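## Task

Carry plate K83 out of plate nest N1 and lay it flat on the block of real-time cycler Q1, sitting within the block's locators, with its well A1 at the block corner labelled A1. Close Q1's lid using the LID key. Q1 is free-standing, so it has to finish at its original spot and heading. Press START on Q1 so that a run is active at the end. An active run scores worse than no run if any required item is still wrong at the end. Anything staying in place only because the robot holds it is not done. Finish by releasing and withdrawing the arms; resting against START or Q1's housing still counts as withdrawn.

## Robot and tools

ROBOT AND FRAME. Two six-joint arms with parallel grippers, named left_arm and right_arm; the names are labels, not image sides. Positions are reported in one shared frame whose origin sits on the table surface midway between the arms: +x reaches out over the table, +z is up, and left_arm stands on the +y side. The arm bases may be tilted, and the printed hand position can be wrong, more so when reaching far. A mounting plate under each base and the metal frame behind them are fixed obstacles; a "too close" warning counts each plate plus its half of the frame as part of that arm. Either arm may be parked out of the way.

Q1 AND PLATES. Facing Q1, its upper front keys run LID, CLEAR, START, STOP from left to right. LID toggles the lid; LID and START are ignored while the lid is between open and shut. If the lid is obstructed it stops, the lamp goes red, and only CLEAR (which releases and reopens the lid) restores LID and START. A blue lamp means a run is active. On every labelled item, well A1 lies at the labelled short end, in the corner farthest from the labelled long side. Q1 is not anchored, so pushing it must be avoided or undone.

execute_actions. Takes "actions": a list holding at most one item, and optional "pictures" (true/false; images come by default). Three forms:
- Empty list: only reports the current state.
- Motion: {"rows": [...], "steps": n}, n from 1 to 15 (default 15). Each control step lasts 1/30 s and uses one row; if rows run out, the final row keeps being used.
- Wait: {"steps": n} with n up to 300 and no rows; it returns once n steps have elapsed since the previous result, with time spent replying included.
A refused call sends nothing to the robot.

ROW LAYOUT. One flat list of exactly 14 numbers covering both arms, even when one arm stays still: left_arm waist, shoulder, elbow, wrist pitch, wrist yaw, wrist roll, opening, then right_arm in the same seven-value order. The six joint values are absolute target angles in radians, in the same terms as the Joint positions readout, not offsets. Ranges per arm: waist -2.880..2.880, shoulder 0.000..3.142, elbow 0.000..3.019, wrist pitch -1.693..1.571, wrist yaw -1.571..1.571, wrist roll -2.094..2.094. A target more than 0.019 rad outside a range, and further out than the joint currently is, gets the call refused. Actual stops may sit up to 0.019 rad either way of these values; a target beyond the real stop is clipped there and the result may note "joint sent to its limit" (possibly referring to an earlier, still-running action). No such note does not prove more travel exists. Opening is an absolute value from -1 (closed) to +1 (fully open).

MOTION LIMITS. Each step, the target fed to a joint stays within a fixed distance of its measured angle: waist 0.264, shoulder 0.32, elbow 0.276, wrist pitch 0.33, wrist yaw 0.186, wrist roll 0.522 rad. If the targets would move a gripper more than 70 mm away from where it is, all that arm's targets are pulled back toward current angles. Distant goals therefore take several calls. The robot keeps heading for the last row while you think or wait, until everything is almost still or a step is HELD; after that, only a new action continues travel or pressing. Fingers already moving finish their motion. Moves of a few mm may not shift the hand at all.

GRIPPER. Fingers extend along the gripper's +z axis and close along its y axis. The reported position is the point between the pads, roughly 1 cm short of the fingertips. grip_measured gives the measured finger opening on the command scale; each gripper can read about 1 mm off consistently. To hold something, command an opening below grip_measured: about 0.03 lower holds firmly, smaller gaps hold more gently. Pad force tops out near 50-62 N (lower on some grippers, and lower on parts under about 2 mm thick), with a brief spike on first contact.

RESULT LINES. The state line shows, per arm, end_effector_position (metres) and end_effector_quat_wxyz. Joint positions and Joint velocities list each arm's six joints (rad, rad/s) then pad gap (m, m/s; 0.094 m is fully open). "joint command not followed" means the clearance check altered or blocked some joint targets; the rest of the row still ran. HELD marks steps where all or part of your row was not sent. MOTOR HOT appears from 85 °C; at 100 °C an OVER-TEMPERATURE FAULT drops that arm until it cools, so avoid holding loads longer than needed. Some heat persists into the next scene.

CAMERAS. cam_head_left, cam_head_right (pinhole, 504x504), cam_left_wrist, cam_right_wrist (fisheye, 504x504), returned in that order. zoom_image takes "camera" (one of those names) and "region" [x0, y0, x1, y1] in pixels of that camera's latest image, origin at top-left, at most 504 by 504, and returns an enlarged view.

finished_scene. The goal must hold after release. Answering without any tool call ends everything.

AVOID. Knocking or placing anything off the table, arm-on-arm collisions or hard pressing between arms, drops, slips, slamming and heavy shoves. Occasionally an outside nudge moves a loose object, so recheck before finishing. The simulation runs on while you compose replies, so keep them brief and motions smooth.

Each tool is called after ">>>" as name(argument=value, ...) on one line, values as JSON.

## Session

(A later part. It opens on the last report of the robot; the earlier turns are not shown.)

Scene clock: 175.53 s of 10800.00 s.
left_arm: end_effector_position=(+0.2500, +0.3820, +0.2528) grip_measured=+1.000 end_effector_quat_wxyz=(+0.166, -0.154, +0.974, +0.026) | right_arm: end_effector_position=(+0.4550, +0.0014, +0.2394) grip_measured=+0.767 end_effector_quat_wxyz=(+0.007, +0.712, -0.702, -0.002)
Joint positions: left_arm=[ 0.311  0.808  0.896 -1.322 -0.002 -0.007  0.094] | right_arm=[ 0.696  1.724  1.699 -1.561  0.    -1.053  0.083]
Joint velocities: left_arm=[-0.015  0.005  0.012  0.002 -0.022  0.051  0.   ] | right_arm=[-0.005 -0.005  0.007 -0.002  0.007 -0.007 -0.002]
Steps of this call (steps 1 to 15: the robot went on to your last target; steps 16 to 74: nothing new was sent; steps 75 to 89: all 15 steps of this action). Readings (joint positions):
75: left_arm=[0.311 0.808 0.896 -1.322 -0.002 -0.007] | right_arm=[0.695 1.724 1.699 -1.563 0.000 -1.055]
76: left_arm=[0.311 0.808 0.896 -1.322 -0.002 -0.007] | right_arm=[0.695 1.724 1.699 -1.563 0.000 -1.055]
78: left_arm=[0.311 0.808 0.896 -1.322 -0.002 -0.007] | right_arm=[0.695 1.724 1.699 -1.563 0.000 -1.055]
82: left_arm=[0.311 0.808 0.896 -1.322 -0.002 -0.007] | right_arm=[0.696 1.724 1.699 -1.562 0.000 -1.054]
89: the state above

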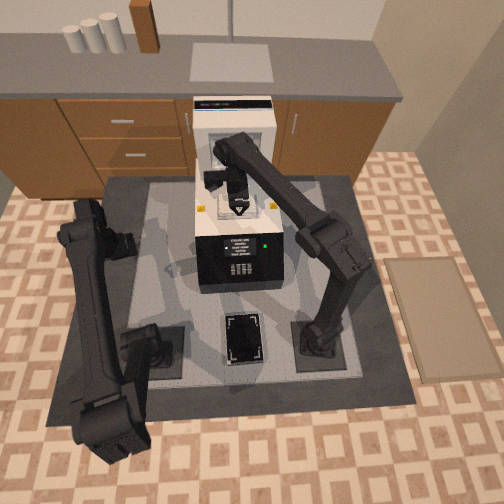

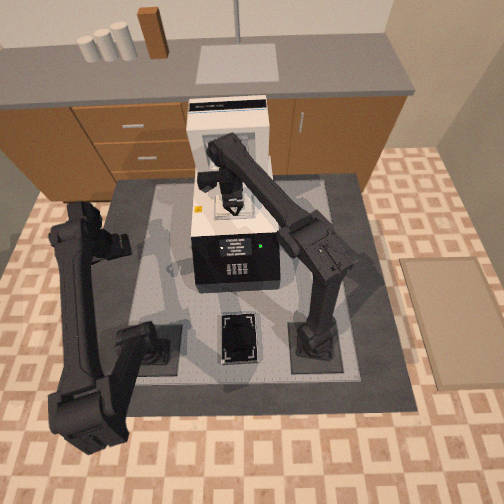

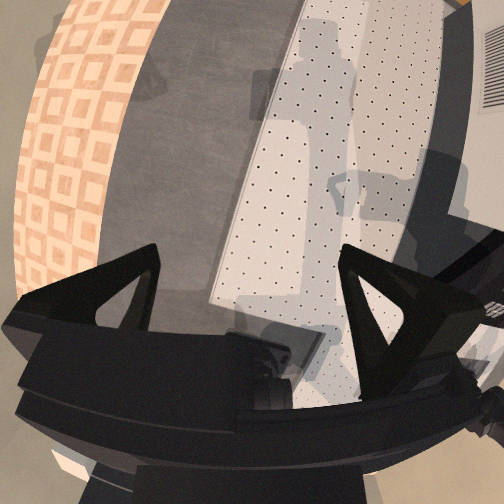

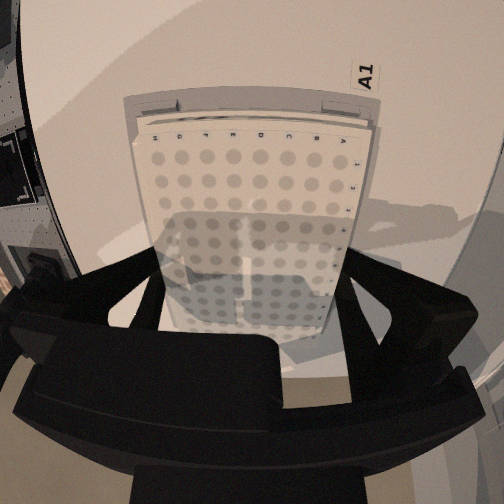

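>>> execute_actions(actions=[{"rows":[[0.3,0.8,0.9,-1.3,0,0,1,0.697,1.724,1.715,-1.56,0,-1.053,0.76],[0.3,0.8,0.9,-1.3,0,0,1,0.697,1.724,1.715,-1.56,0,-1.053,0.8],[0.3,0.8,0.9,-1.3,0,0,1,0.697,1.724,1.715,-1.56,0,-1.053,0.85],[0.3,0.8,0.9,-1.3,0,0,1,0.697,1.724,1.715,-1.56,0,-1.053,0.92],[0.3,0.8,0.9,-1.3,0,0,1,0.697,1.724,1.715,-1.56,0,-1.053,1],[0.3,0.8,0.9,-1.3,0,0,1,0.697,1.724,1.715,-1.56,0,-1.053,1],[0.3,0.8,0.9,-1.3,0,0,1,0.697,1.724,1.74,-1.57,0,-1.053,1],[0.3,0.8,0.9,-1.3,0,0,1,0.697,1.724,1.75,-1.58,0,-1.053,1],[0.3,0.8,0.9,-1.3,0,0,1,0.697,1.724,1.76,-1.59,0,-1.053,1],[0.3,0.8,0.9,-1.3,0,0,1,0.697,1.724,1.77,-1.6,0,-1.053,1],[0.3,0.8,0.9,-1.3,0,0,1,0.697,1.724,1.78,-1.61,0,-1.053,1],[0.3,0.8,0.9,-1.3,0,0,1,0.697,1.724,1.79,-1.62,0,-1.053,1],[0.3,0.8,0.9,-1.3,0,0,1,0.697,1.724,1.80,-1.63,0,-1.053,1],[0.3,0.8,0.9,-1.3,0,0,1,0.697,1.724,1.81,-1.64,0,-1.053,1],[0.3,0.8,0.9,-1.3,0,0,1,0.697,1.724,1.82,-1.65,0,-1.053,1]]}], pictures=false)

>>> execute_actions(actions=[{"steps":12}])

>>> zoom_image(camera="cam_right_wrist", region=[110, 60, 390, 340])

>>> zoom_image(camera="cam_head_left", region=[205, 180, 275, 230])

Scene clock: 182.23 s of 10800.00 s.
left_arm: end_effector_position=(+0.2500, +0.3820, +0.2528) grip_measured=+1.000 end_effector_quat_wxyz=(+0.166, -0.154, +0.974, +0.026) | right_arm: end_effector_position=(+0.4537, +0.0005, +0.2582) grip_measured=+1.000 end_effector_quat_wxyz=(+0.010, +0.712, -0.702, -0.003)
Joint positions: left_arm=[ 0.311  0.808  0.896 -1.322 -0.002 -0.007  0.094] | right_arm=[ 0.696  1.724  1.749 -1.617  0.    -1.053  0.094]
Joint velocities: left_arm=[-0.005  0.005 -0.002  0.012 -0.022  0.022  0.   ] | right_arm=[-0.005 -0.005  0.354 -0.286 -0.007 -0.022  0.   ]
Steps of this call (steps 1 to 15: the robot went on to your last target; steps 16 to 90: nothing new was sent; then 3.20 s passed at rest; steps 91 to 105: all 15 steps of this action). Readings (joint positions):
91: left_arm=[0.311 0.808 0.896 -1.322 -0.002 -0.007] | right_arm=[0.696 1.724 1.699 -1.561 0.000 -1.053]
92: left_arm=[0.311 0.808 0.896 -1.322 -0.002 -0.007] | right_arm=[0.696 1.724 1.699 -1.561 0.000 -1.053]
94: left_arm=[0.311 0.808 0.896 -1.322 -0.002 -0.007] | right_arm=[0.696 1.724 1.699 -1.561 0.000 -1.053]
98: left_arm=[0.311 0.808 0.896 -1.322 -0.002 -0.007] | right_arm=[0.696 1.724 1.701 -1.563 0.000 -1.053]
105: the state above

Scene clock: 182.63 s of 10800.00 s.
left_arm: end_effector_position=(+0.2500, +0.3820, +0.2528) grip_measured=+1.000 end_effector_quat_wxyz=(+0.166, -0.154, +0.974, +0.026) | right_arm: end_effector_position=(+0.4561, +0.0020, +0.2701) grip_measured=+1.000 end_effector_quat_wxyz=(+0.004, +0.712, -0.702, -0.001)
Joint positions: left_arm=[ 0.311  0.808  0.896 -1.322 -0.002 -0.007  0.094] | right_arm=[ 0.696  1.724  1.78  -1.635  0.    -1.053  0.094]
Joint velocities: left_arm=[ 0.005 -0.005  0.012  0.002 -0.022 -0.051  0.   ] | right_arm=[ 0.015 -0.015  0.002 -0.022  0.037  0.007  0.   ]
Steps of this call (steps 1 to 12: the robot went on to your last target). Readings (joint positions):
1: left_arm=[0.311 0.808 0.896 -1.322 -0.002 -0.007] | right_arm=[0.696 1.724 1.759 -1.624 0.000 -1.053]
2: left_arm=[0.311 0.808 0.896 -1.322 -0.002 -0.007] | right_arm=[0.696 1.724 1.768 -1.629 0.000 -1.053]
4: left_arm=[0.311 0.808 0.896 -1.322 -0.002 -0.007] | right_arm=[0.696 1.724 1.779 -1.632 0.000 -1.053]
8: left_arm=[0.311 0.808 0.896 -1.322 -0.002 -0.007] | right_arm=[0.696 1.724 1.780 -1.635 0.000 -1.053]
12: the state above

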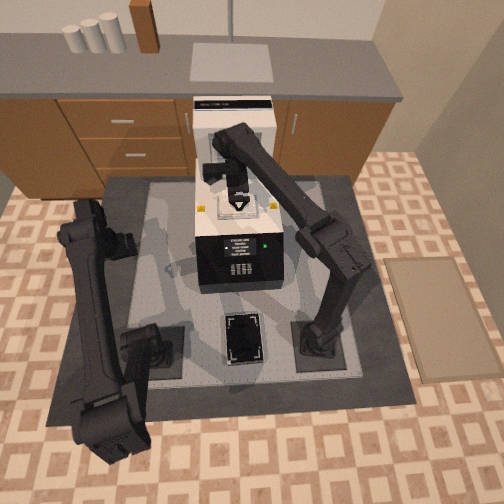

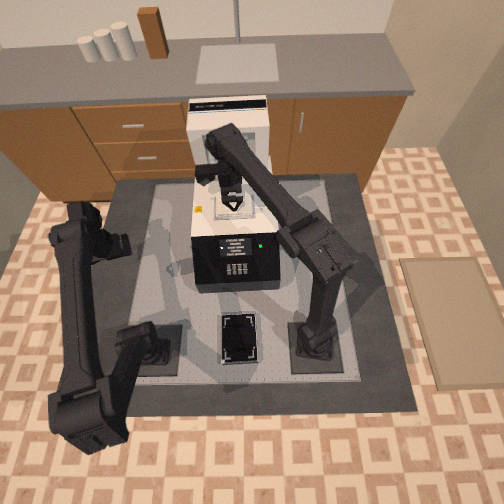

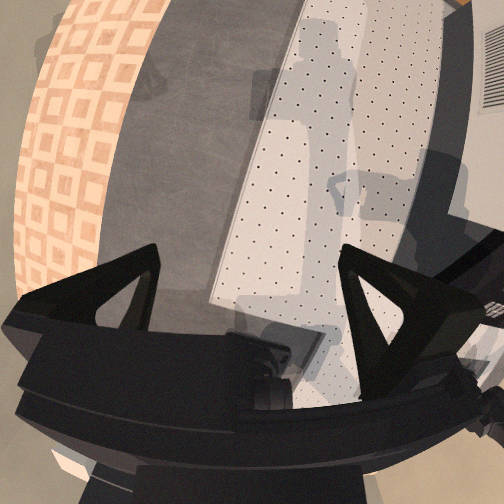

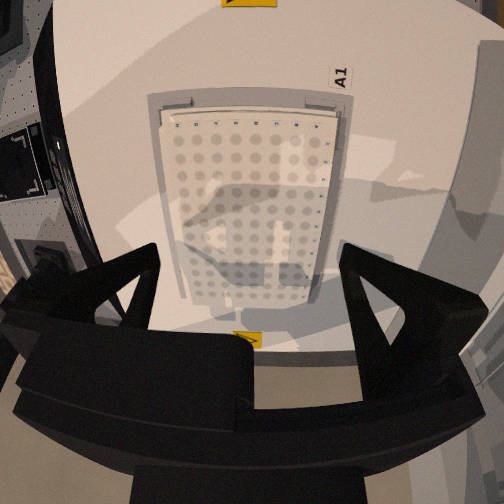

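Region (110, 60, 390, 340) of cam_right_wrist's 504x504 image, scaled by 1.800, with more detail than that image has.

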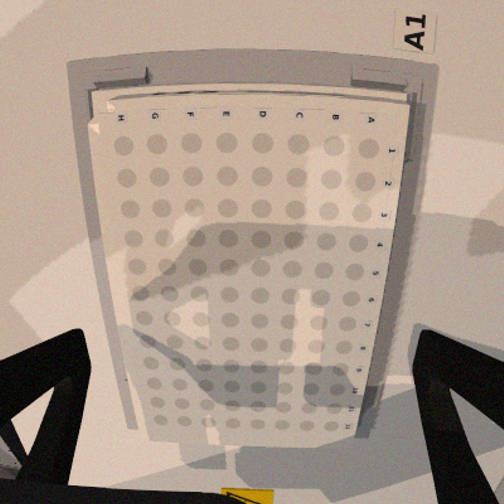

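Region (205, 180, 275, 230) of cam_head_left's 504x504 image, scaled by 7.200, with more detail than that image has; it fills the top 360 rows of this view, and the rest is white.

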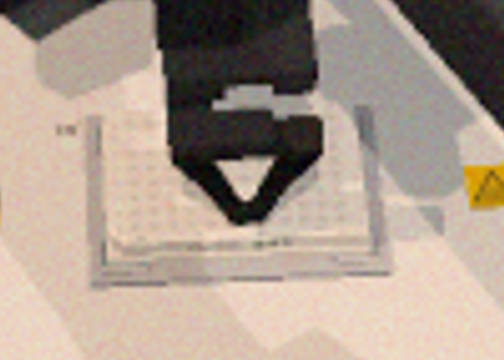

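>>> execute_actions(actions=[{"rows":[[0.3,0.8,0.9,-1.3,0,0,1,0.7,1.66,1.82,-1.65,0,-1.05,1],[0.3,0.8,0.9,-1.3,0,0,1,0.7,1.6,1.82,-1.65,0,-1.05,1],[0.3,0.8,0.9,-1.3,0,0,1,0.7,1.55,1.8,-1.65,0,-1.05,1],[0.3,0.8,0.9,-1.3,0,0,1,0.72,1.5,1.76,-1.65,0,-1.05,1],[0.3,0.8,0.9,-1.3,0,0,1,0.75,1.45,1.72,-1.65,0,-1.0,1],[0.3,0.8,0.9,-1.3,0,0,1,0.78,1.4,1.67,-1.65,0,-0.9,1],[0.3,0.8,0.9,-1.3,0,0,1,0.81,1.35,1.62,-1.62,0,-0.8,0.5],[0.3,0.8,0.9,-1.3,0,0,1,0.84,1.3,1.57,-1.6,0,-0.7,0],[0.3,0.8,0.9,-1.3,0,0,1,0.87,1.25,1.52,-1.57,0,-0.6,-0.5],[0.3,0.8,0.9,-1.3,0,0,1,0.9,1.2,1.47,-1.54,0,-0.5,-1],[0.3,0.8,0.9,-1.3,0,0,1,0.94,1.15,1.42,-1.5,0,-0.4,-1],[0.3,0.8,0.9,-1.3,0,0,1,0.98,1.1,1.36,-1.46,0,-0.3,-1],[0.3,0.8,0.9,-1.3,0,0,1,1.01,1.06,1.3,-1.42,0,-0.2,-1],[0.3,0.8,0.9,-1.3,0,0,1,1.03,1.04,1.25,-1.4,0,-0.1,-1],[0.3,0.8,0.9,-1.3,0,0,1,1.045,1.04,1.2,-1.38,0,0.006,-1]]}], pictures=false)

>>> execute_actions(actions=[{"steps":15}], pictures=false)

>>> execute_actions(actions=[{"rows":[[0.3,0.8,0.9,-1.3,0,0,1,1.04,1.05,1.16,-1.34,0,0.006,-1],[0.3,0.8,0.9,-1.3,0,0,1,1.04,1.06,1.13,-1.3,0,0.006,-1],[0.3,0.8,0.9,-1.3,0,0,1,1.04,1.07,1.1,-1.26,0,0.006,-1],[0.3,0.8,0.9,-1.3,0,0,1,1.04,1.08,1.07,-1.22,0,0.006,-1],[0.3,0.8,0.9,-1.3,0,0,1,1.04,1.09,1.04,-1.18,0,0.006,-1],[0.3,0.8,0.9,-1.3,0,0,1,1.04,1.1,1.01,-1.14,0,0.006,-1],[0.3,0.8,0.9,-1.3,0,0,1,1.04,1.11,0.98,-1.1,0,0.006,-1],[0.3,0.8,0.9,-1.3,0,0,1,1.04,1.12,0.96,-1.06,0,0.006,-1],[0.3,0.8,0.9,-1.3,0,0,1,1.04,1.13,0.94,-1.02,0,0.006,-1],[0.3,0.8,0.9,-1.3,0,0,1,1.04,1.14,0.92,-0.98,0,0.006,-1],[0.3,0.8,0.9,-1.3,0,0,1,1.04,1.145,0.9,-0.95,0,0.006,-1],[0.3,0.8,0.9,-1.3,0,0,1,1.04,1.145,0.885,-0.915,0,0.006,-1]]}], pictures=false)

>>> execute_actions(actions=[{"steps":15}])

Scene clock: 192.23 s of 10800.00 s.
left_arm: end_effector_position=(+0.2500, +0.3820, +0.2528) grip_measured=+1.000 end_effector_quat_wxyz=(+0.166, -0.154, +0.974, +0.026) | right_arm: end_effector_position=(+0.2849, +0.0008, +0.3382) grip_measured=-0.983 end_effector_quat_wxyz=(-0.130, +0.625, -0.770, -0.009)
Joint positions: left_arm=[ 0.311  0.808  0.896 -1.322 -0.002 -0.007  0.094] | right_arm=[ 0.92   1.201  1.379 -1.488  0.    -0.609  0.001]
Joint velocities: left_arm=[-0.015  0.005  0.017  0.002 -0.051 -0.022  0.   ] | right_arm=[ 1.372 -1.949 -1.805  1.062  0.022  2.19  -0.011]
Steps of this call (steps 1 to 30: the robot went on to your last target; steps 31 to 90: nothing new was sent; then 6.10 s passed at rest; steps 91 to 105: all 15 steps of this action). Readings (joint positions):
91: left_arm=[0.311 0.808 0.896 -1.322 -0.002 -0.007] | right_arm=[0.696 1.722 1.780 -1.635 0.000 -1.053]
92: left_arm=[0.311 0.808 0.896 -1.322 -0.002 -0.007] | right_arm=[0.696 1.717 1.780 -1.635 0.000 -1.053]
94: left_arm=[0.311 0.808 0.896 -1.322 -0.002 -0.007] | right_arm=[0.696 1.695 1.775 -1.635 0.000 -1.053]
98: left_arm=[0.311 0.808 0.896 -1.322 -0.002 -0.007] | right_arm=[0.715 1.575 1.693 -1.632 0.000 -0.987]
105: the state above

Scene clock: 192.73 s of 10800.00 s.
left_arm: end_effector_position=(+0.2500, +0.3820, +0.2528) grip_measured=+1.000 end_effector_quat_wxyz=(+0.166, -0.154, +0.974, +0.026) | right_arm: end_effector_position=(+0.2192, +0.0038, +0.3190) grip_measured=-0.988 end_effector_quat_wxyz=(+0.149, -0.437, +0.884, +0.070)
Joint positions: left_arm=[ 0.311  0.808  0.896 -1.322 -0.002 -0.007  0.094] | right_arm=[ 1.056  1.038  1.197 -1.399 -0.002 -0.025  0.001]
Joint velocities: left_arm=[-0.005 -0.005  0.002 -0.002  0.037  0.022  0.   ] | right_arm=[ 0.005  0.044 -0.022  0.012  0.007  0.168 -0.001]
Steps of this call (steps 1 to 15: the robot went on to your last target). Readings (joint positions):
1: left_arm=[0.311 0.808 0.896 -1.322 -0.002 -0.007] | right_arm=[0.968 1.135 1.314 -1.454 0.000 -0.512]
2: left_arm=[0.311 0.808 0.896 -1.322 -0.002 -0.007] | right_arm=[1.014 1.076 1.260 -1.433 -0.002 -0.413]
4: left_arm=[0.311 0.808 0.896 -1.322 -0.002 -0.007] | right_arm=[1.067 1.001 1.205 -1.428 -0.004 -0.267]
8: left_arm=[0.311 0.808 0.896 -1.322 -0.002 -0.007] | right_arm=[1.062 0.987 1.199 -1.409 -0.002 -0.110]
15: the state above

Scene clock: 193.23 s of 10800.00 s.
left_arm: end_effector_position=(+0.2500, +0.3820, +0.2528) grip_measured=+1.000 end_effector_quat_wxyz=(+0.166, -0.154, +0.974, +0.026) | right_arm: end_effector_position=(+0.2410, +0.0293, +0.1638) grip_measured=-0.988 end_effector_quat_wxyz=(+0.148, -0.426, +0.890, +0.071)
Joint positions: left_arm=[ 0.311  0.808  0.896 -1.322 -0.002 -0.007  0.094] | right_arm=[ 1.053  1.158  0.871 -0.953 -0.002 -0.003  0.001]
Joint velocities: left_arm=[-0.015  0.005  0.002 -0.012 -0.066 -0.022  0.   ] | right_arm=[ 0.005  0.063 -0.134  0.159 -0.037  0.066  0.001]
Steps of this call (steps 1 to 15: all 15 steps of this action). Readings (joint positions):
1: left_arm=[0.311 0.808 0.896 -1.322 -0.002 -0.007] | right_arm=[1.056 1.039 1.190 -1.389 -0.002 -0.020]
2: left_arm=[0.311 0.808 0.896 -1.322 -0.002 -0.007] | right_arm=[1.055 1.038 1.178 -1.368 -0.002 -0.017]
4: left_arm=[0.311 0.808 0.896 -1.322 -0.002 -0.007] | right_arm=[1.054 1.039 1.132 -1.302 -0.002 -0.012]
8: left_arm=[0.311 0.808 0.896 -1.322 -0.002 -0.007] | right_arm=[1.053 1.069 1.006 -1.153 -0.002 -0.006]
15: the state above

Scene clock: 193.73 s of 10800.00 s.
left_arm: end_effector_position=(+0.2500, +0.3820, +0.2528) grip_measured=+1.000 end_effector_quat_wxyz=(+0.166, -0.154, +0.974, +0.026) | right_arm: end_effector_position=(+0.2431, +0.0318, +0.1642) grip_measured=-0.988 end_effector_quat_wxyz=(+0.155, -0.425, +0.889, +0.075)
Joint positions: left_arm=[ 0.311  0.808  0.896 -1.322 -0.002 -0.007  0.094] | right_arm=[ 1.053  1.158  0.869 -0.935 -0.002 -0.002  0.001]
Joint velocities: left_arm=[-0.015 -0.015 -0.007 -0.002 -0.037  0.051  0.   ] | right_arm=[-0.005  0.005  0.012  0.002  0.037 -0.022 -0.001]
Steps of this call (steps 1 to 15: the robot went on to your last target). Readings (joint positions):
1: left_arm=[0.311 0.808 0.896 -1.322 -0.002 -0.007] | right_arm=[1.053 1.159 0.869 -0.948 -0.002 -0.003]
2: left_arm=[0.311 0.808 0.896 -1.322 -0.002 -0.007] | right_arm=[1.053 1.159 0.869 -0.945 -0.002 -0.003]
4: left_arm=[0.311 0.808 0.896 -1.322 -0.002 -0.007] | right_arm=[1.053 1.158 0.869 -0.937 -0.002 -0.003]
8: left_arm=[0.311 0.808 0.896 -1.322 -0.002 -0.007] | right_arm=[1.053 1.158 0.869 -0.935 -0.002 -0.002]
15: the state above

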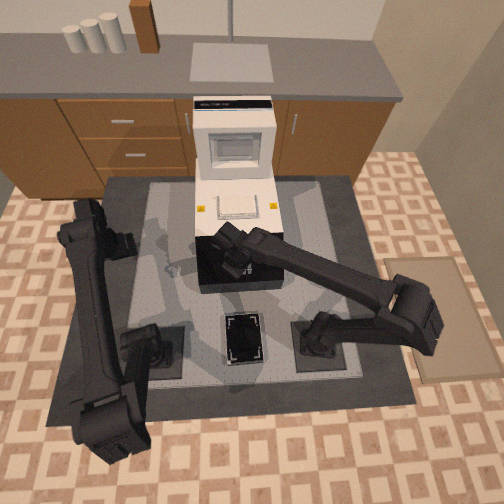

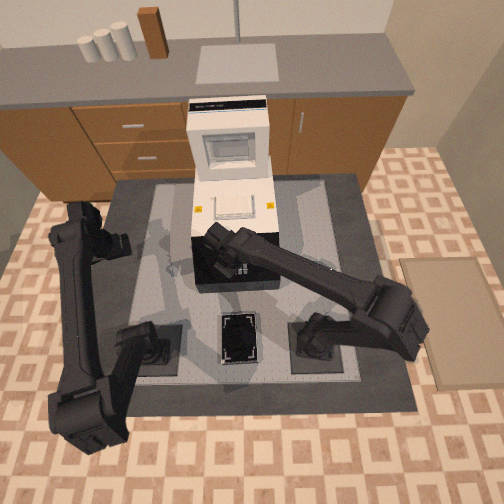

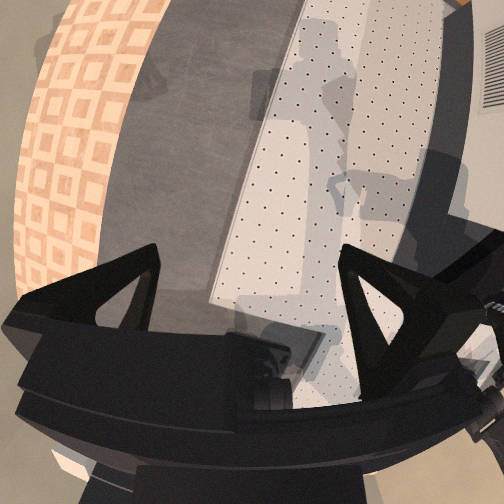

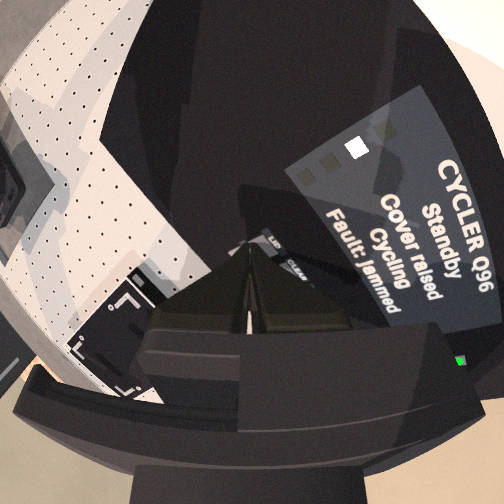

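>>> execute_actions(actions=[{"rows":[[0.3,0.8,0.9,-1.3,0,0,1,1.05,1.113,0.885,-0.915,0,0,-1],[0.3,0.8,0.9,-1.3,0,0,1,1.05,1.113,0.885,-0.915,0,0,-1],[0.3,0.8,0.9,-1.3,0,0,1,1.05,1.113,0.885,-0.915,0,0,-1],[0.3,0.8,0.9,-1.3,0,0,1,1.05,1.113,0.885,-0.915,0,0,-1],[0.3,0.8,0.9,-1.3,0,0,1,1.023,1.113,0.885,-0.915,0,0,-1]]}], pictures=false)

>>> execute_actions(actions=[{"rows":[[0.3,0.8,0.9,-1.3,0,0,1,1.025,1.14,0.85,-0.89,0,0,-1],[0.3,0.8,0.9,-1.3,0,0,1,1.025,1.14,0.83,-0.865,0,0,-1],[0.3,0.8,0.9,-1.3,0,0,1,1.025,1.14,0.81,-0.845,0,0,-1]],"steps":12}], pictures=false)

>>> execute_actions(actions=[{"rows":[[0.3,0.8,0.9,-1.3,0,0,1,1.025,1.12,0.91,-0.93,0,0,-1]]}])

Scene clock: 197.80 s of 10800.00 s.
left_arm: end_effector_position=(+0.2500, +0.3820, +0.2528) grip_measured=+1.000 end_effector_quat_wxyz=(+0.166, -0.154, +0.974, +0.026) | right_arm: end_effector_position=(+0.2481, +0.0259, +0.1764) grip_measured=-0.988 end_effector_quat_wxyz=(+0.171, -0.415, +0.890, +0.080)
Joint positions: left_arm=[ 0.311  0.808  0.896 -1.322 -0.002 -0.007  0.094] | right_arm=[ 1.033  1.124  0.869 -0.935 -0.002 -0.002  0.001]
Joint velocities: left_arm=[-0.005  0.005 -0.002 -0.007 -0.007  0.007  0.   ] | right_arm=[ 0.005 -0.005 -0.012 -0.007 -0.007 -0.095 -0.001]
Steps of this call (steps 1 to 15: the robot went on to your last target; steps 16 to 90: nothing new was sent; then 0.57 s passed at rest; steps 91 to 105: all 15 steps of this action). Readings (joint positions):
91: left_arm=[0.311 0.808 0.896 -1.322 -0.002 -0.007] | right_arm=[1.053 1.156 0.869 -0.935 -0.002 -0.002]
92: left_arm=[0.311 0.808 0.896 -1.322 -0.002 -0.007] | right_arm=[1.053 1.153 0.869 -0.935 -0.002 -0.002]
94: left_arm=[0.311 0.808 0.896 -1.322 -0.002 -0.007] | right_arm=[1.053 1.143 0.869 -0.935 -0.002 -0.002]
98: left_arm=[0.311 0.808 0.896 -1.322 -0.002 -0.007] | right_arm=[1.040 1.126 0.869 -0.935 -0.002 -0.002]
105: the state above

Scene clock: 198.20 s of 10800.00 s.
left_arm: end_effector_position=(+0.2500, +0.3820, +0.2528) grip_measured=+1.000 end_effector_quat_wxyz=(+0.166, -0.154, +0.974, +0.026) | right_arm: end_effector_position=(+0.2444, +0.0229, +0.1559) grip_measured=-0.988 end_effector_quat_wxyz=(+0.172, -0.415, +0.889, +0.083)
Joint positions: left_arm=[ 0.311  0.808  0.896 -1.322 -0.002 -0.007  0.094] | right_arm=[ 1.033  1.125  0.812 -0.872 -0.007 -0.002  0.001]
Joint velocities: left_arm=[-0.005 -0.015  0.002 -0.017  0.022 -0.037  0.   ] | right_arm=[-0.015 -0.005 -0.002  0.007  0.066 -0.037 -0.001]
Steps of this call (steps 1 to 12: all 12 steps of this action). Readings (joint positions):
1: left_arm=[0.311 0.808 0.896 -1.322 -0.002 -0.007] | right_arm=[1.033 1.124 0.865 -0.929 -0.002 -0.002]
2: left_arm=[0.311 0.808 0.896 -1.322 -0.002 -0.007] | right_arm=[1.033 1.124 0.859 -0.915 -0.002 -0.002]
4: left_arm=[0.311 0.808 0.896 -1.322 -0.002 -0.007] | right_arm=[1.033 1.124 0.835 -0.881 -0.002 -0.002]
8: left_arm=[0.311 0.808 0.896 -1.322 -0.002 -0.007] | right_arm=[1.033 1.125 0.812 -0.872 -0.007 -0.002]
12: the state above

Scene clock: 198.70 s of 10800.00 s.
left_arm: end_effector_position=(+0.2500, +0.3820, +0.2528) grip_measured=+1.000 end_effector_quat_wxyz=(+0.166, -0.154, +0.974, +0.026) | right_arm: end_effector_position=(+0.2512, +0.0298, +0.1783) grip_measured=-0.988 end_effector_quat_wxyz=(+0.180, -0.414, +0.888, +0.085)
Joint positions: left_arm=[ 0.311  0.808  0.896 -1.322 -0.002 -0.007  0.094] | right_arm=[ 1.033  1.125  0.869 -0.913 -0.002 -0.002  0.001]
Joint velocities: left_arm=[-0.015 -0.015  0.002 -0.002 -0.051 -0.081  0.   ] | right_arm=[-0.015 -0.005  0.002 -0.002  0.066  0.022 -0.   ]
Steps of this call (steps 1 to 15: all 15 steps of this action). Readings (joint positions):
1: left_arm=[0.311 0.808 0.896 -1.322 -0.002 -0.007] | right_arm=[1.033 1.125 0.818 -0.883 -0.007 -0.002]
2: left_arm=[0.311 0.808 0.896 -1.322 -0.002 -0.007] | right_arm=[1.033 1.125 0.827 -0.897 -0.004 -0.002]
4: left_arm=[0.311 0.808 0.896 -1.322 -0.002 -0.007] | right_arm=[1.033 1.125 0.848 -0.910 -0.003 -0.002]
8: left_arm=[0.311 0.808 0.896 -1.322 -0.002 -0.007] | right_arm=[1.033 1.125 0.868 -0.911 -0.002 -0.002]
15: the state above

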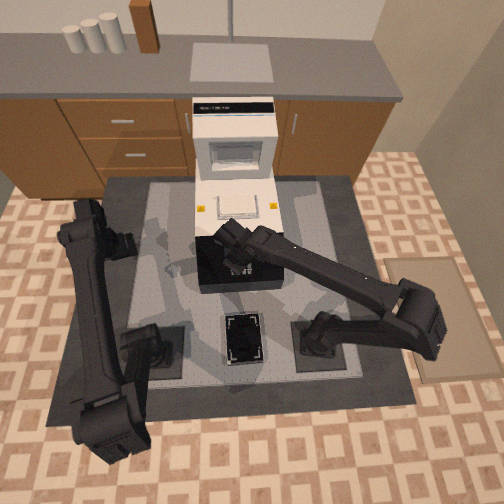

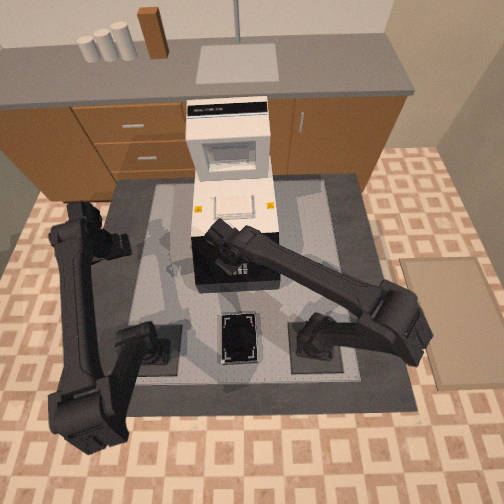

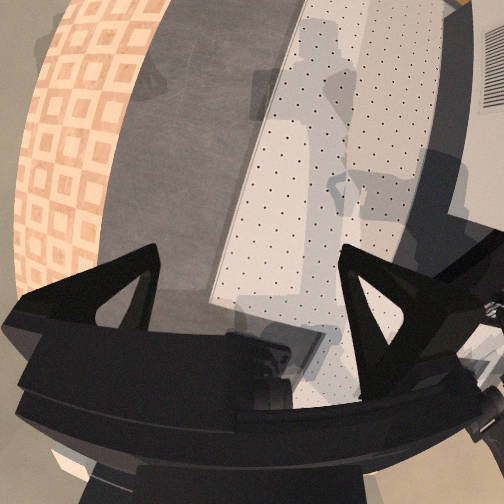

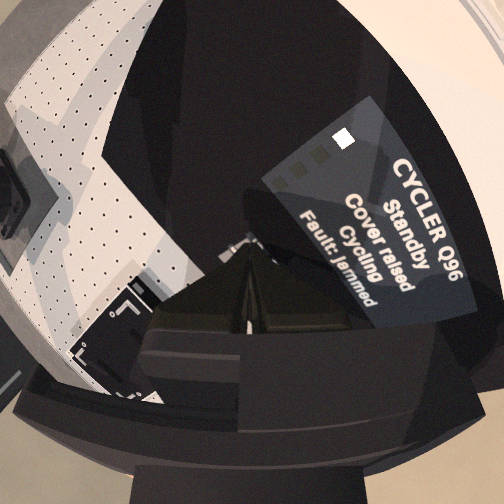

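>>> execute_actions(actions=[{"rows":[[0.3,0.8,0.9,-1.3,0,0,1,1.025,1.07,0.9,-0.95,0,0,-1],[0.3,0.8,0.9,-1.3,0,0,1,1.02,1.05,0.89,-0.97,0,0,-1],[0.3,0.8,0.9,-1.3,0,0,1,1.0,1.04,0.88,-0.97,0,0,-1],[0.3,0.8,0.9,-1.3,0,0,1,0.99,1.04,0.87,-0.97,0,0,-1],[0.3,0.8,0.9,-1.3,0,0,1,0.98,1.04,0.86,-0.97,0,0,-1],[0.3,0.8,0.9,-1.3,0,0,1,0.97,1.04,0.85,-0.97,0,0,-1],[0.3,0.8,0.9,-1.3,0,0,1,0.96,1.04,0.84,-0.97,0,0,-1],[0.3,0.8,0.9,-1.3,0,0,1,0.958,1.04,0.83,-0.97,0,0,-1],[0.3,0.8,0.9,-1.3,0,0,1,0.958,1.04,0.82,-0.97,0,0,-1]]}], pictures=false)

>>> execute_actions(actions=[{"steps":60}])

Scene clock: 203.00 s of 10800.00 s.
left_arm: end_effector_position=(+0.2500, +0.3820, +0.2528) grip_measured=+1.000 end_effector_quat_wxyz=(+0.166, -0.154, +0.974, +0.026) | right_arm: end_effector_position=(+0.2496, -0.0112, +0.1802) grip_measured=-0.988 end_effector_quat_wxyz=(+0.180, -0.382, +0.903, +0.076)
Joint positions: left_arm=[ 0.311  0.808  0.896 -1.322 -0.002 -0.007  0.094] | right_arm=[ 0.963  1.034  0.814 -0.956 -0.001 -0.002  0.001]
Joint velocities: left_arm=[-0.015  0.005 -0.002  0.002 -0.022 -0.007  0.   ] | right_arm=[ 0.024  0.005 -0.022  0.002  0.007  0.051  0.001]
Steps of this call (steps 1 to 15: the robot went on to your last target; steps 16 to 114: nothing new was sent; steps 115 to 129: all 15 steps of this action). Readings (joint positions):
115: left_arm=[0.311 0.808 0.896 -1.322 -0.002 -0.007] | right_arm=[1.033 1.122 0.869 -0.918 -0.002 -0.002]
116: left_arm=[0.311 0.808 0.896 -1.322 -0.002 -0.007] | right_arm=[1.033 1.117 0.869 -0.928 -0.002 -0.002]
118: left_arm=[0.311 0.808 0.896 -1.322 -0.002 -0.007] | right_arm=[1.027 1.094 0.868 -0.946 -0.002 -0.002]
122: left_arm=[0.311 0.808 0.896 -1.322 -0.002 -0.007] | right_arm=[0.984 1.043 0.854 -0.951 -0.002 -0.002]
129: the state above

Scene clock: 205.00 s of 10800.00 s.
left_arm: end_effector_position=(+0.2500, +0.3820, +0.2528) grip_measured=+1.000 end_effector_quat_wxyz=(+0.166, -0.154, +0.974, +0.026) | right_arm: end_effector_position=(+0.2496, -0.0112, +0.1802) grip_measured=-0.988 end_effector_quat_wxyz=(+0.180, -0.382, +0.903, +0.076)
Joint positions: left_arm=[ 0.311  0.808  0.896 -1.322 -0.002 -0.007  0.094] | right_arm=[ 0.963  1.034  0.814 -0.956 -0.001 -0.002  0.001]
Joint velocities: left_arm=[ 0.005 -0.015 -0.012 -0.017 -0.007 -0.066  0.   ] | right_arm=[ 0.005 -0.015 -0.007 -0.017  0.007  0.037  0.   ]
Steps of this call (steps 1 to 15: the robot went on to your last target; steps 16 to 60: nothing new was sent). Readings (joint positions):
1: left_arm=[0.311 0.808 0.896 -1.322 -0.002 -0.007] | right_arm=[0.963 1.034 0.814 -0.956 -0.001 -0.002]
2: left_arm=[0.311 0.808 0.896 -1.322 -0.002 -0.007] | right_arm=[0.963 1.034 0.814 -0.956 -0.001 -0.002]
4: left_arm=[0.311 0.808 0.896 -1.322 -0.002 -0.007] | right_arm=[0.963 1.034 0.814 -0.956 -0.001 -0.002]
8: left_arm=[0.311 0.808 0.896 -1.322 -0.002 -0.007] | right_arm=[0.963 1.034 0.814 -0.956 -0.001 -0.002]
60: the state above
All arms were judged still, so your last target was given up. Only a new action makes them travel on or press farther. Fingers that are still opening or closing keep moving.

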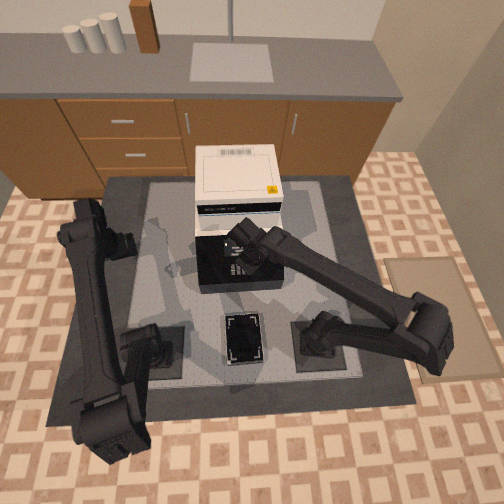

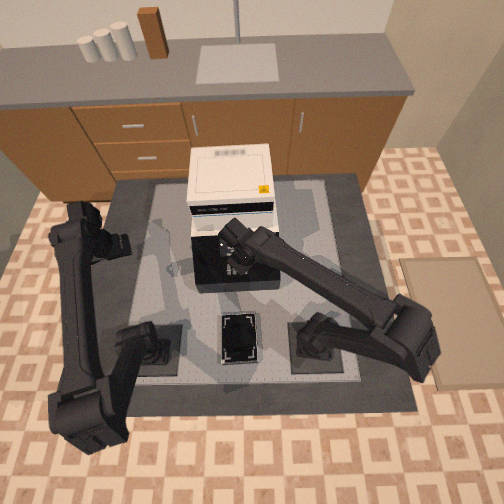

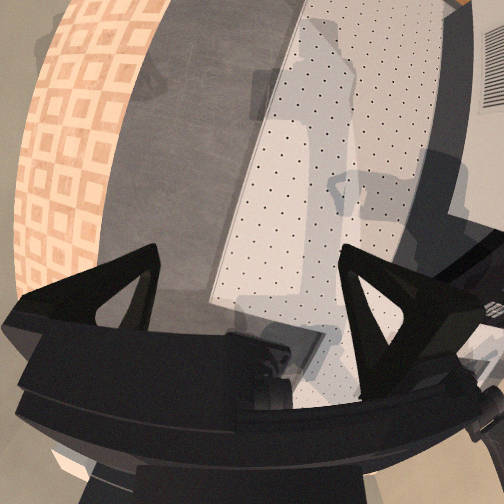

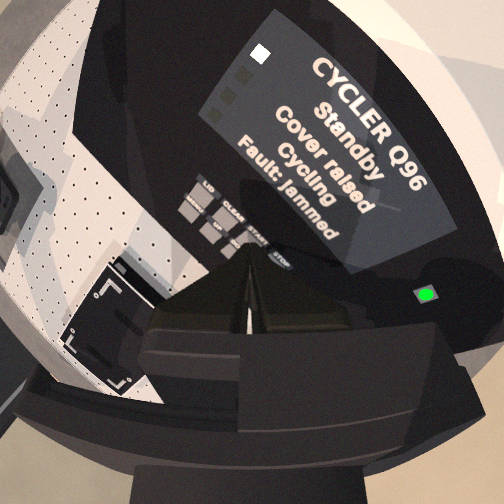

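Aligned with START. Press.

>>> execute_actions(actions=[{"rows":[[0.3,0.8,0.9,-1.3,0,0,1,0.963,1.05,0.80,-0.92,0,0,-1],[0.3,0.8,0.9,-1.3,0,0,1,0.963,1.05,0.78,-0.895,0,0,-1],[0.3,0.8,0.9,-1.3,0,0,1,0.963,1.05,0.76,-0.87,0,0,-1],[0.3,0.8,0.9,-1.3,0,0,1,0.963,1.05,0.745,-0.85,0,0,-1]],"steps":13}], pictures=false)

>>> execute_actions(actions=[{"rows":[[0.3,0.8,0.9,-1.3,0,0,1,0.963,1.0,0.87,-0.97,0,0,-1]]}])

Scene clock: 207.47 s of 10800.00 s.
left_arm: end_effector_position=(+0.2500, +0.3820, +0.2528) grip_measured=+1.000 end_effector_quat_wxyz=(+0.166, -0.154, +0.974, +0.026) | right_arm: end_effector_position=(+0.2457, -0.0138, +0.1557) grip_measured=-0.989 end_effector_quat_wxyz=(+0.183, -0.383, +0.902, +0.080)
Joint positions: left_arm=[ 0.311  0.808  0.896 -1.322 -0.002 -0.007  0.094] | right_arm=[ 0.963  1.035  0.746 -0.88  -0.006 -0.002  0.001]
Joint velocities: left_arm=[-0.015 -0.015  0.007 -0.012 -0.066  0.007  0.   ] | right_arm=[-0.015  0.005  0.012  0.002 -0.022  0.022 -0.   ]
Steps of this call (steps 1 to 61: nothing new was sent; steps 62 to 74: all 13 steps of this action). Readings (joint positions):
62: left_arm=[0.311 0.808 0.896 -1.322 -0.002 -0.007] | right_arm=[0.963 1.034 0.812 -0.953 -0.001 -0.002]
63: left_arm=[0.311 0.808 0.896 -1.322 -0.002 -0.007] | right_arm=[0.963 1.034 0.806 -0.941 -0.001 -0.002]
65: left_arm=[0.311 0.808 0.896 -1.322 -0.002 -0.007] | right_arm=[0.963 1.034 0.782 -0.902 -0.001 -0.002]
69: left_arm=[0.311 0.808 0.896 -1.322 -0.002 -0.007] | right_arm=[0.963 1.035 0.746 -0.880 -0.006 -0.002]
74: the state above

Scene clock: 207.97 s of 10800.00 s.
left_arm: end_effector_position=(+0.2500, +0.3820, +0.2528) grip_measured=+1.000 end_effector_quat_wxyz=(+0.166, -0.154, +0.974, +0.026) | right_arm: end_effector_position=(+0.2524, -0.0078, +0.1986) grip_measured=-0.989 end_effector_quat_wxyz=(+0.202, -0.381, +0.898, +0.086)
Joint positions: left_arm=[ 0.311  0.808  0.896 -1.322 -0.002 -0.007  0.094] | right_arm=[ 0.963  1.006  0.832 -0.954 -0.002 -0.002  0.001]
Joint velocities: left_arm=[-0.005 -0.015 -0.007  0.002 -0.022 -0.022  0.   ] | right_arm=[-0.005  0.005 -0.012 -0.012 -0.051 -0.11  -0.   ]
Steps of this call (steps 1 to 15: all 15 steps of this action). Readings (joint positions):
1: left_arm=[0.311 0.808 0.896 -1.322 -0.002 -0.007] | right_arm=[0.963 1.034 0.756 -0.898 -0.005 -0.002]
2: left_arm=[0.311 0.808 0.896 -1.322 -0.002 -0.007] | right_arm=[0.963 1.033 0.769 -0.924 -0.003 -0.002]
4: left_arm=[0.311 0.808 0.896 -1.322 -0.002 -0.007] | right_arm=[0.963 1.027 0.799 -0.945 -0.002 -0.002]
8: left_arm=[0.311 0.808 0.896 -1.322 -0.002 -0.007] | right_arm=[0.963 1.010 0.832 -0.949 -0.002 -0.002]
15: the state above

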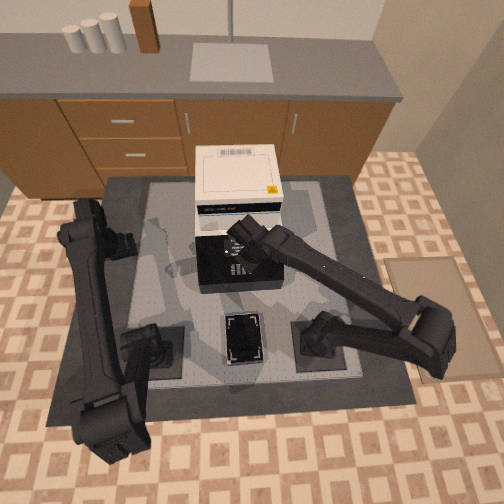

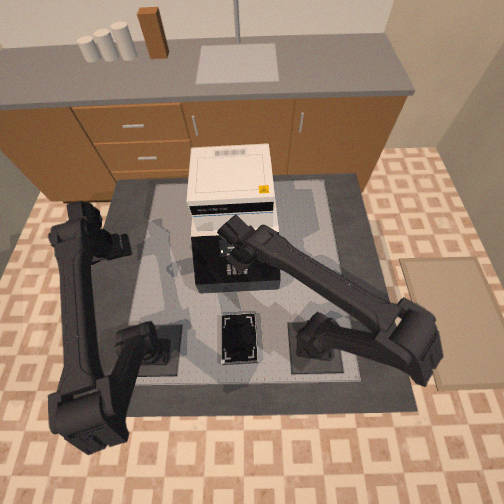

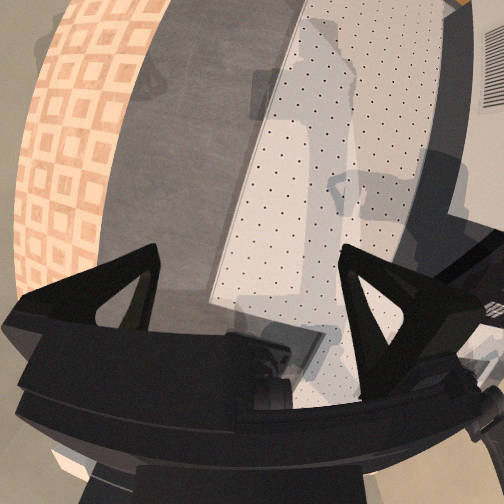

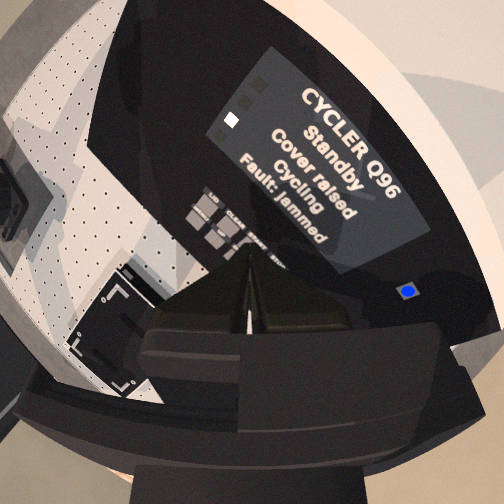

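>>> finished_scene(scene=1)

The scene is finished: the task was done.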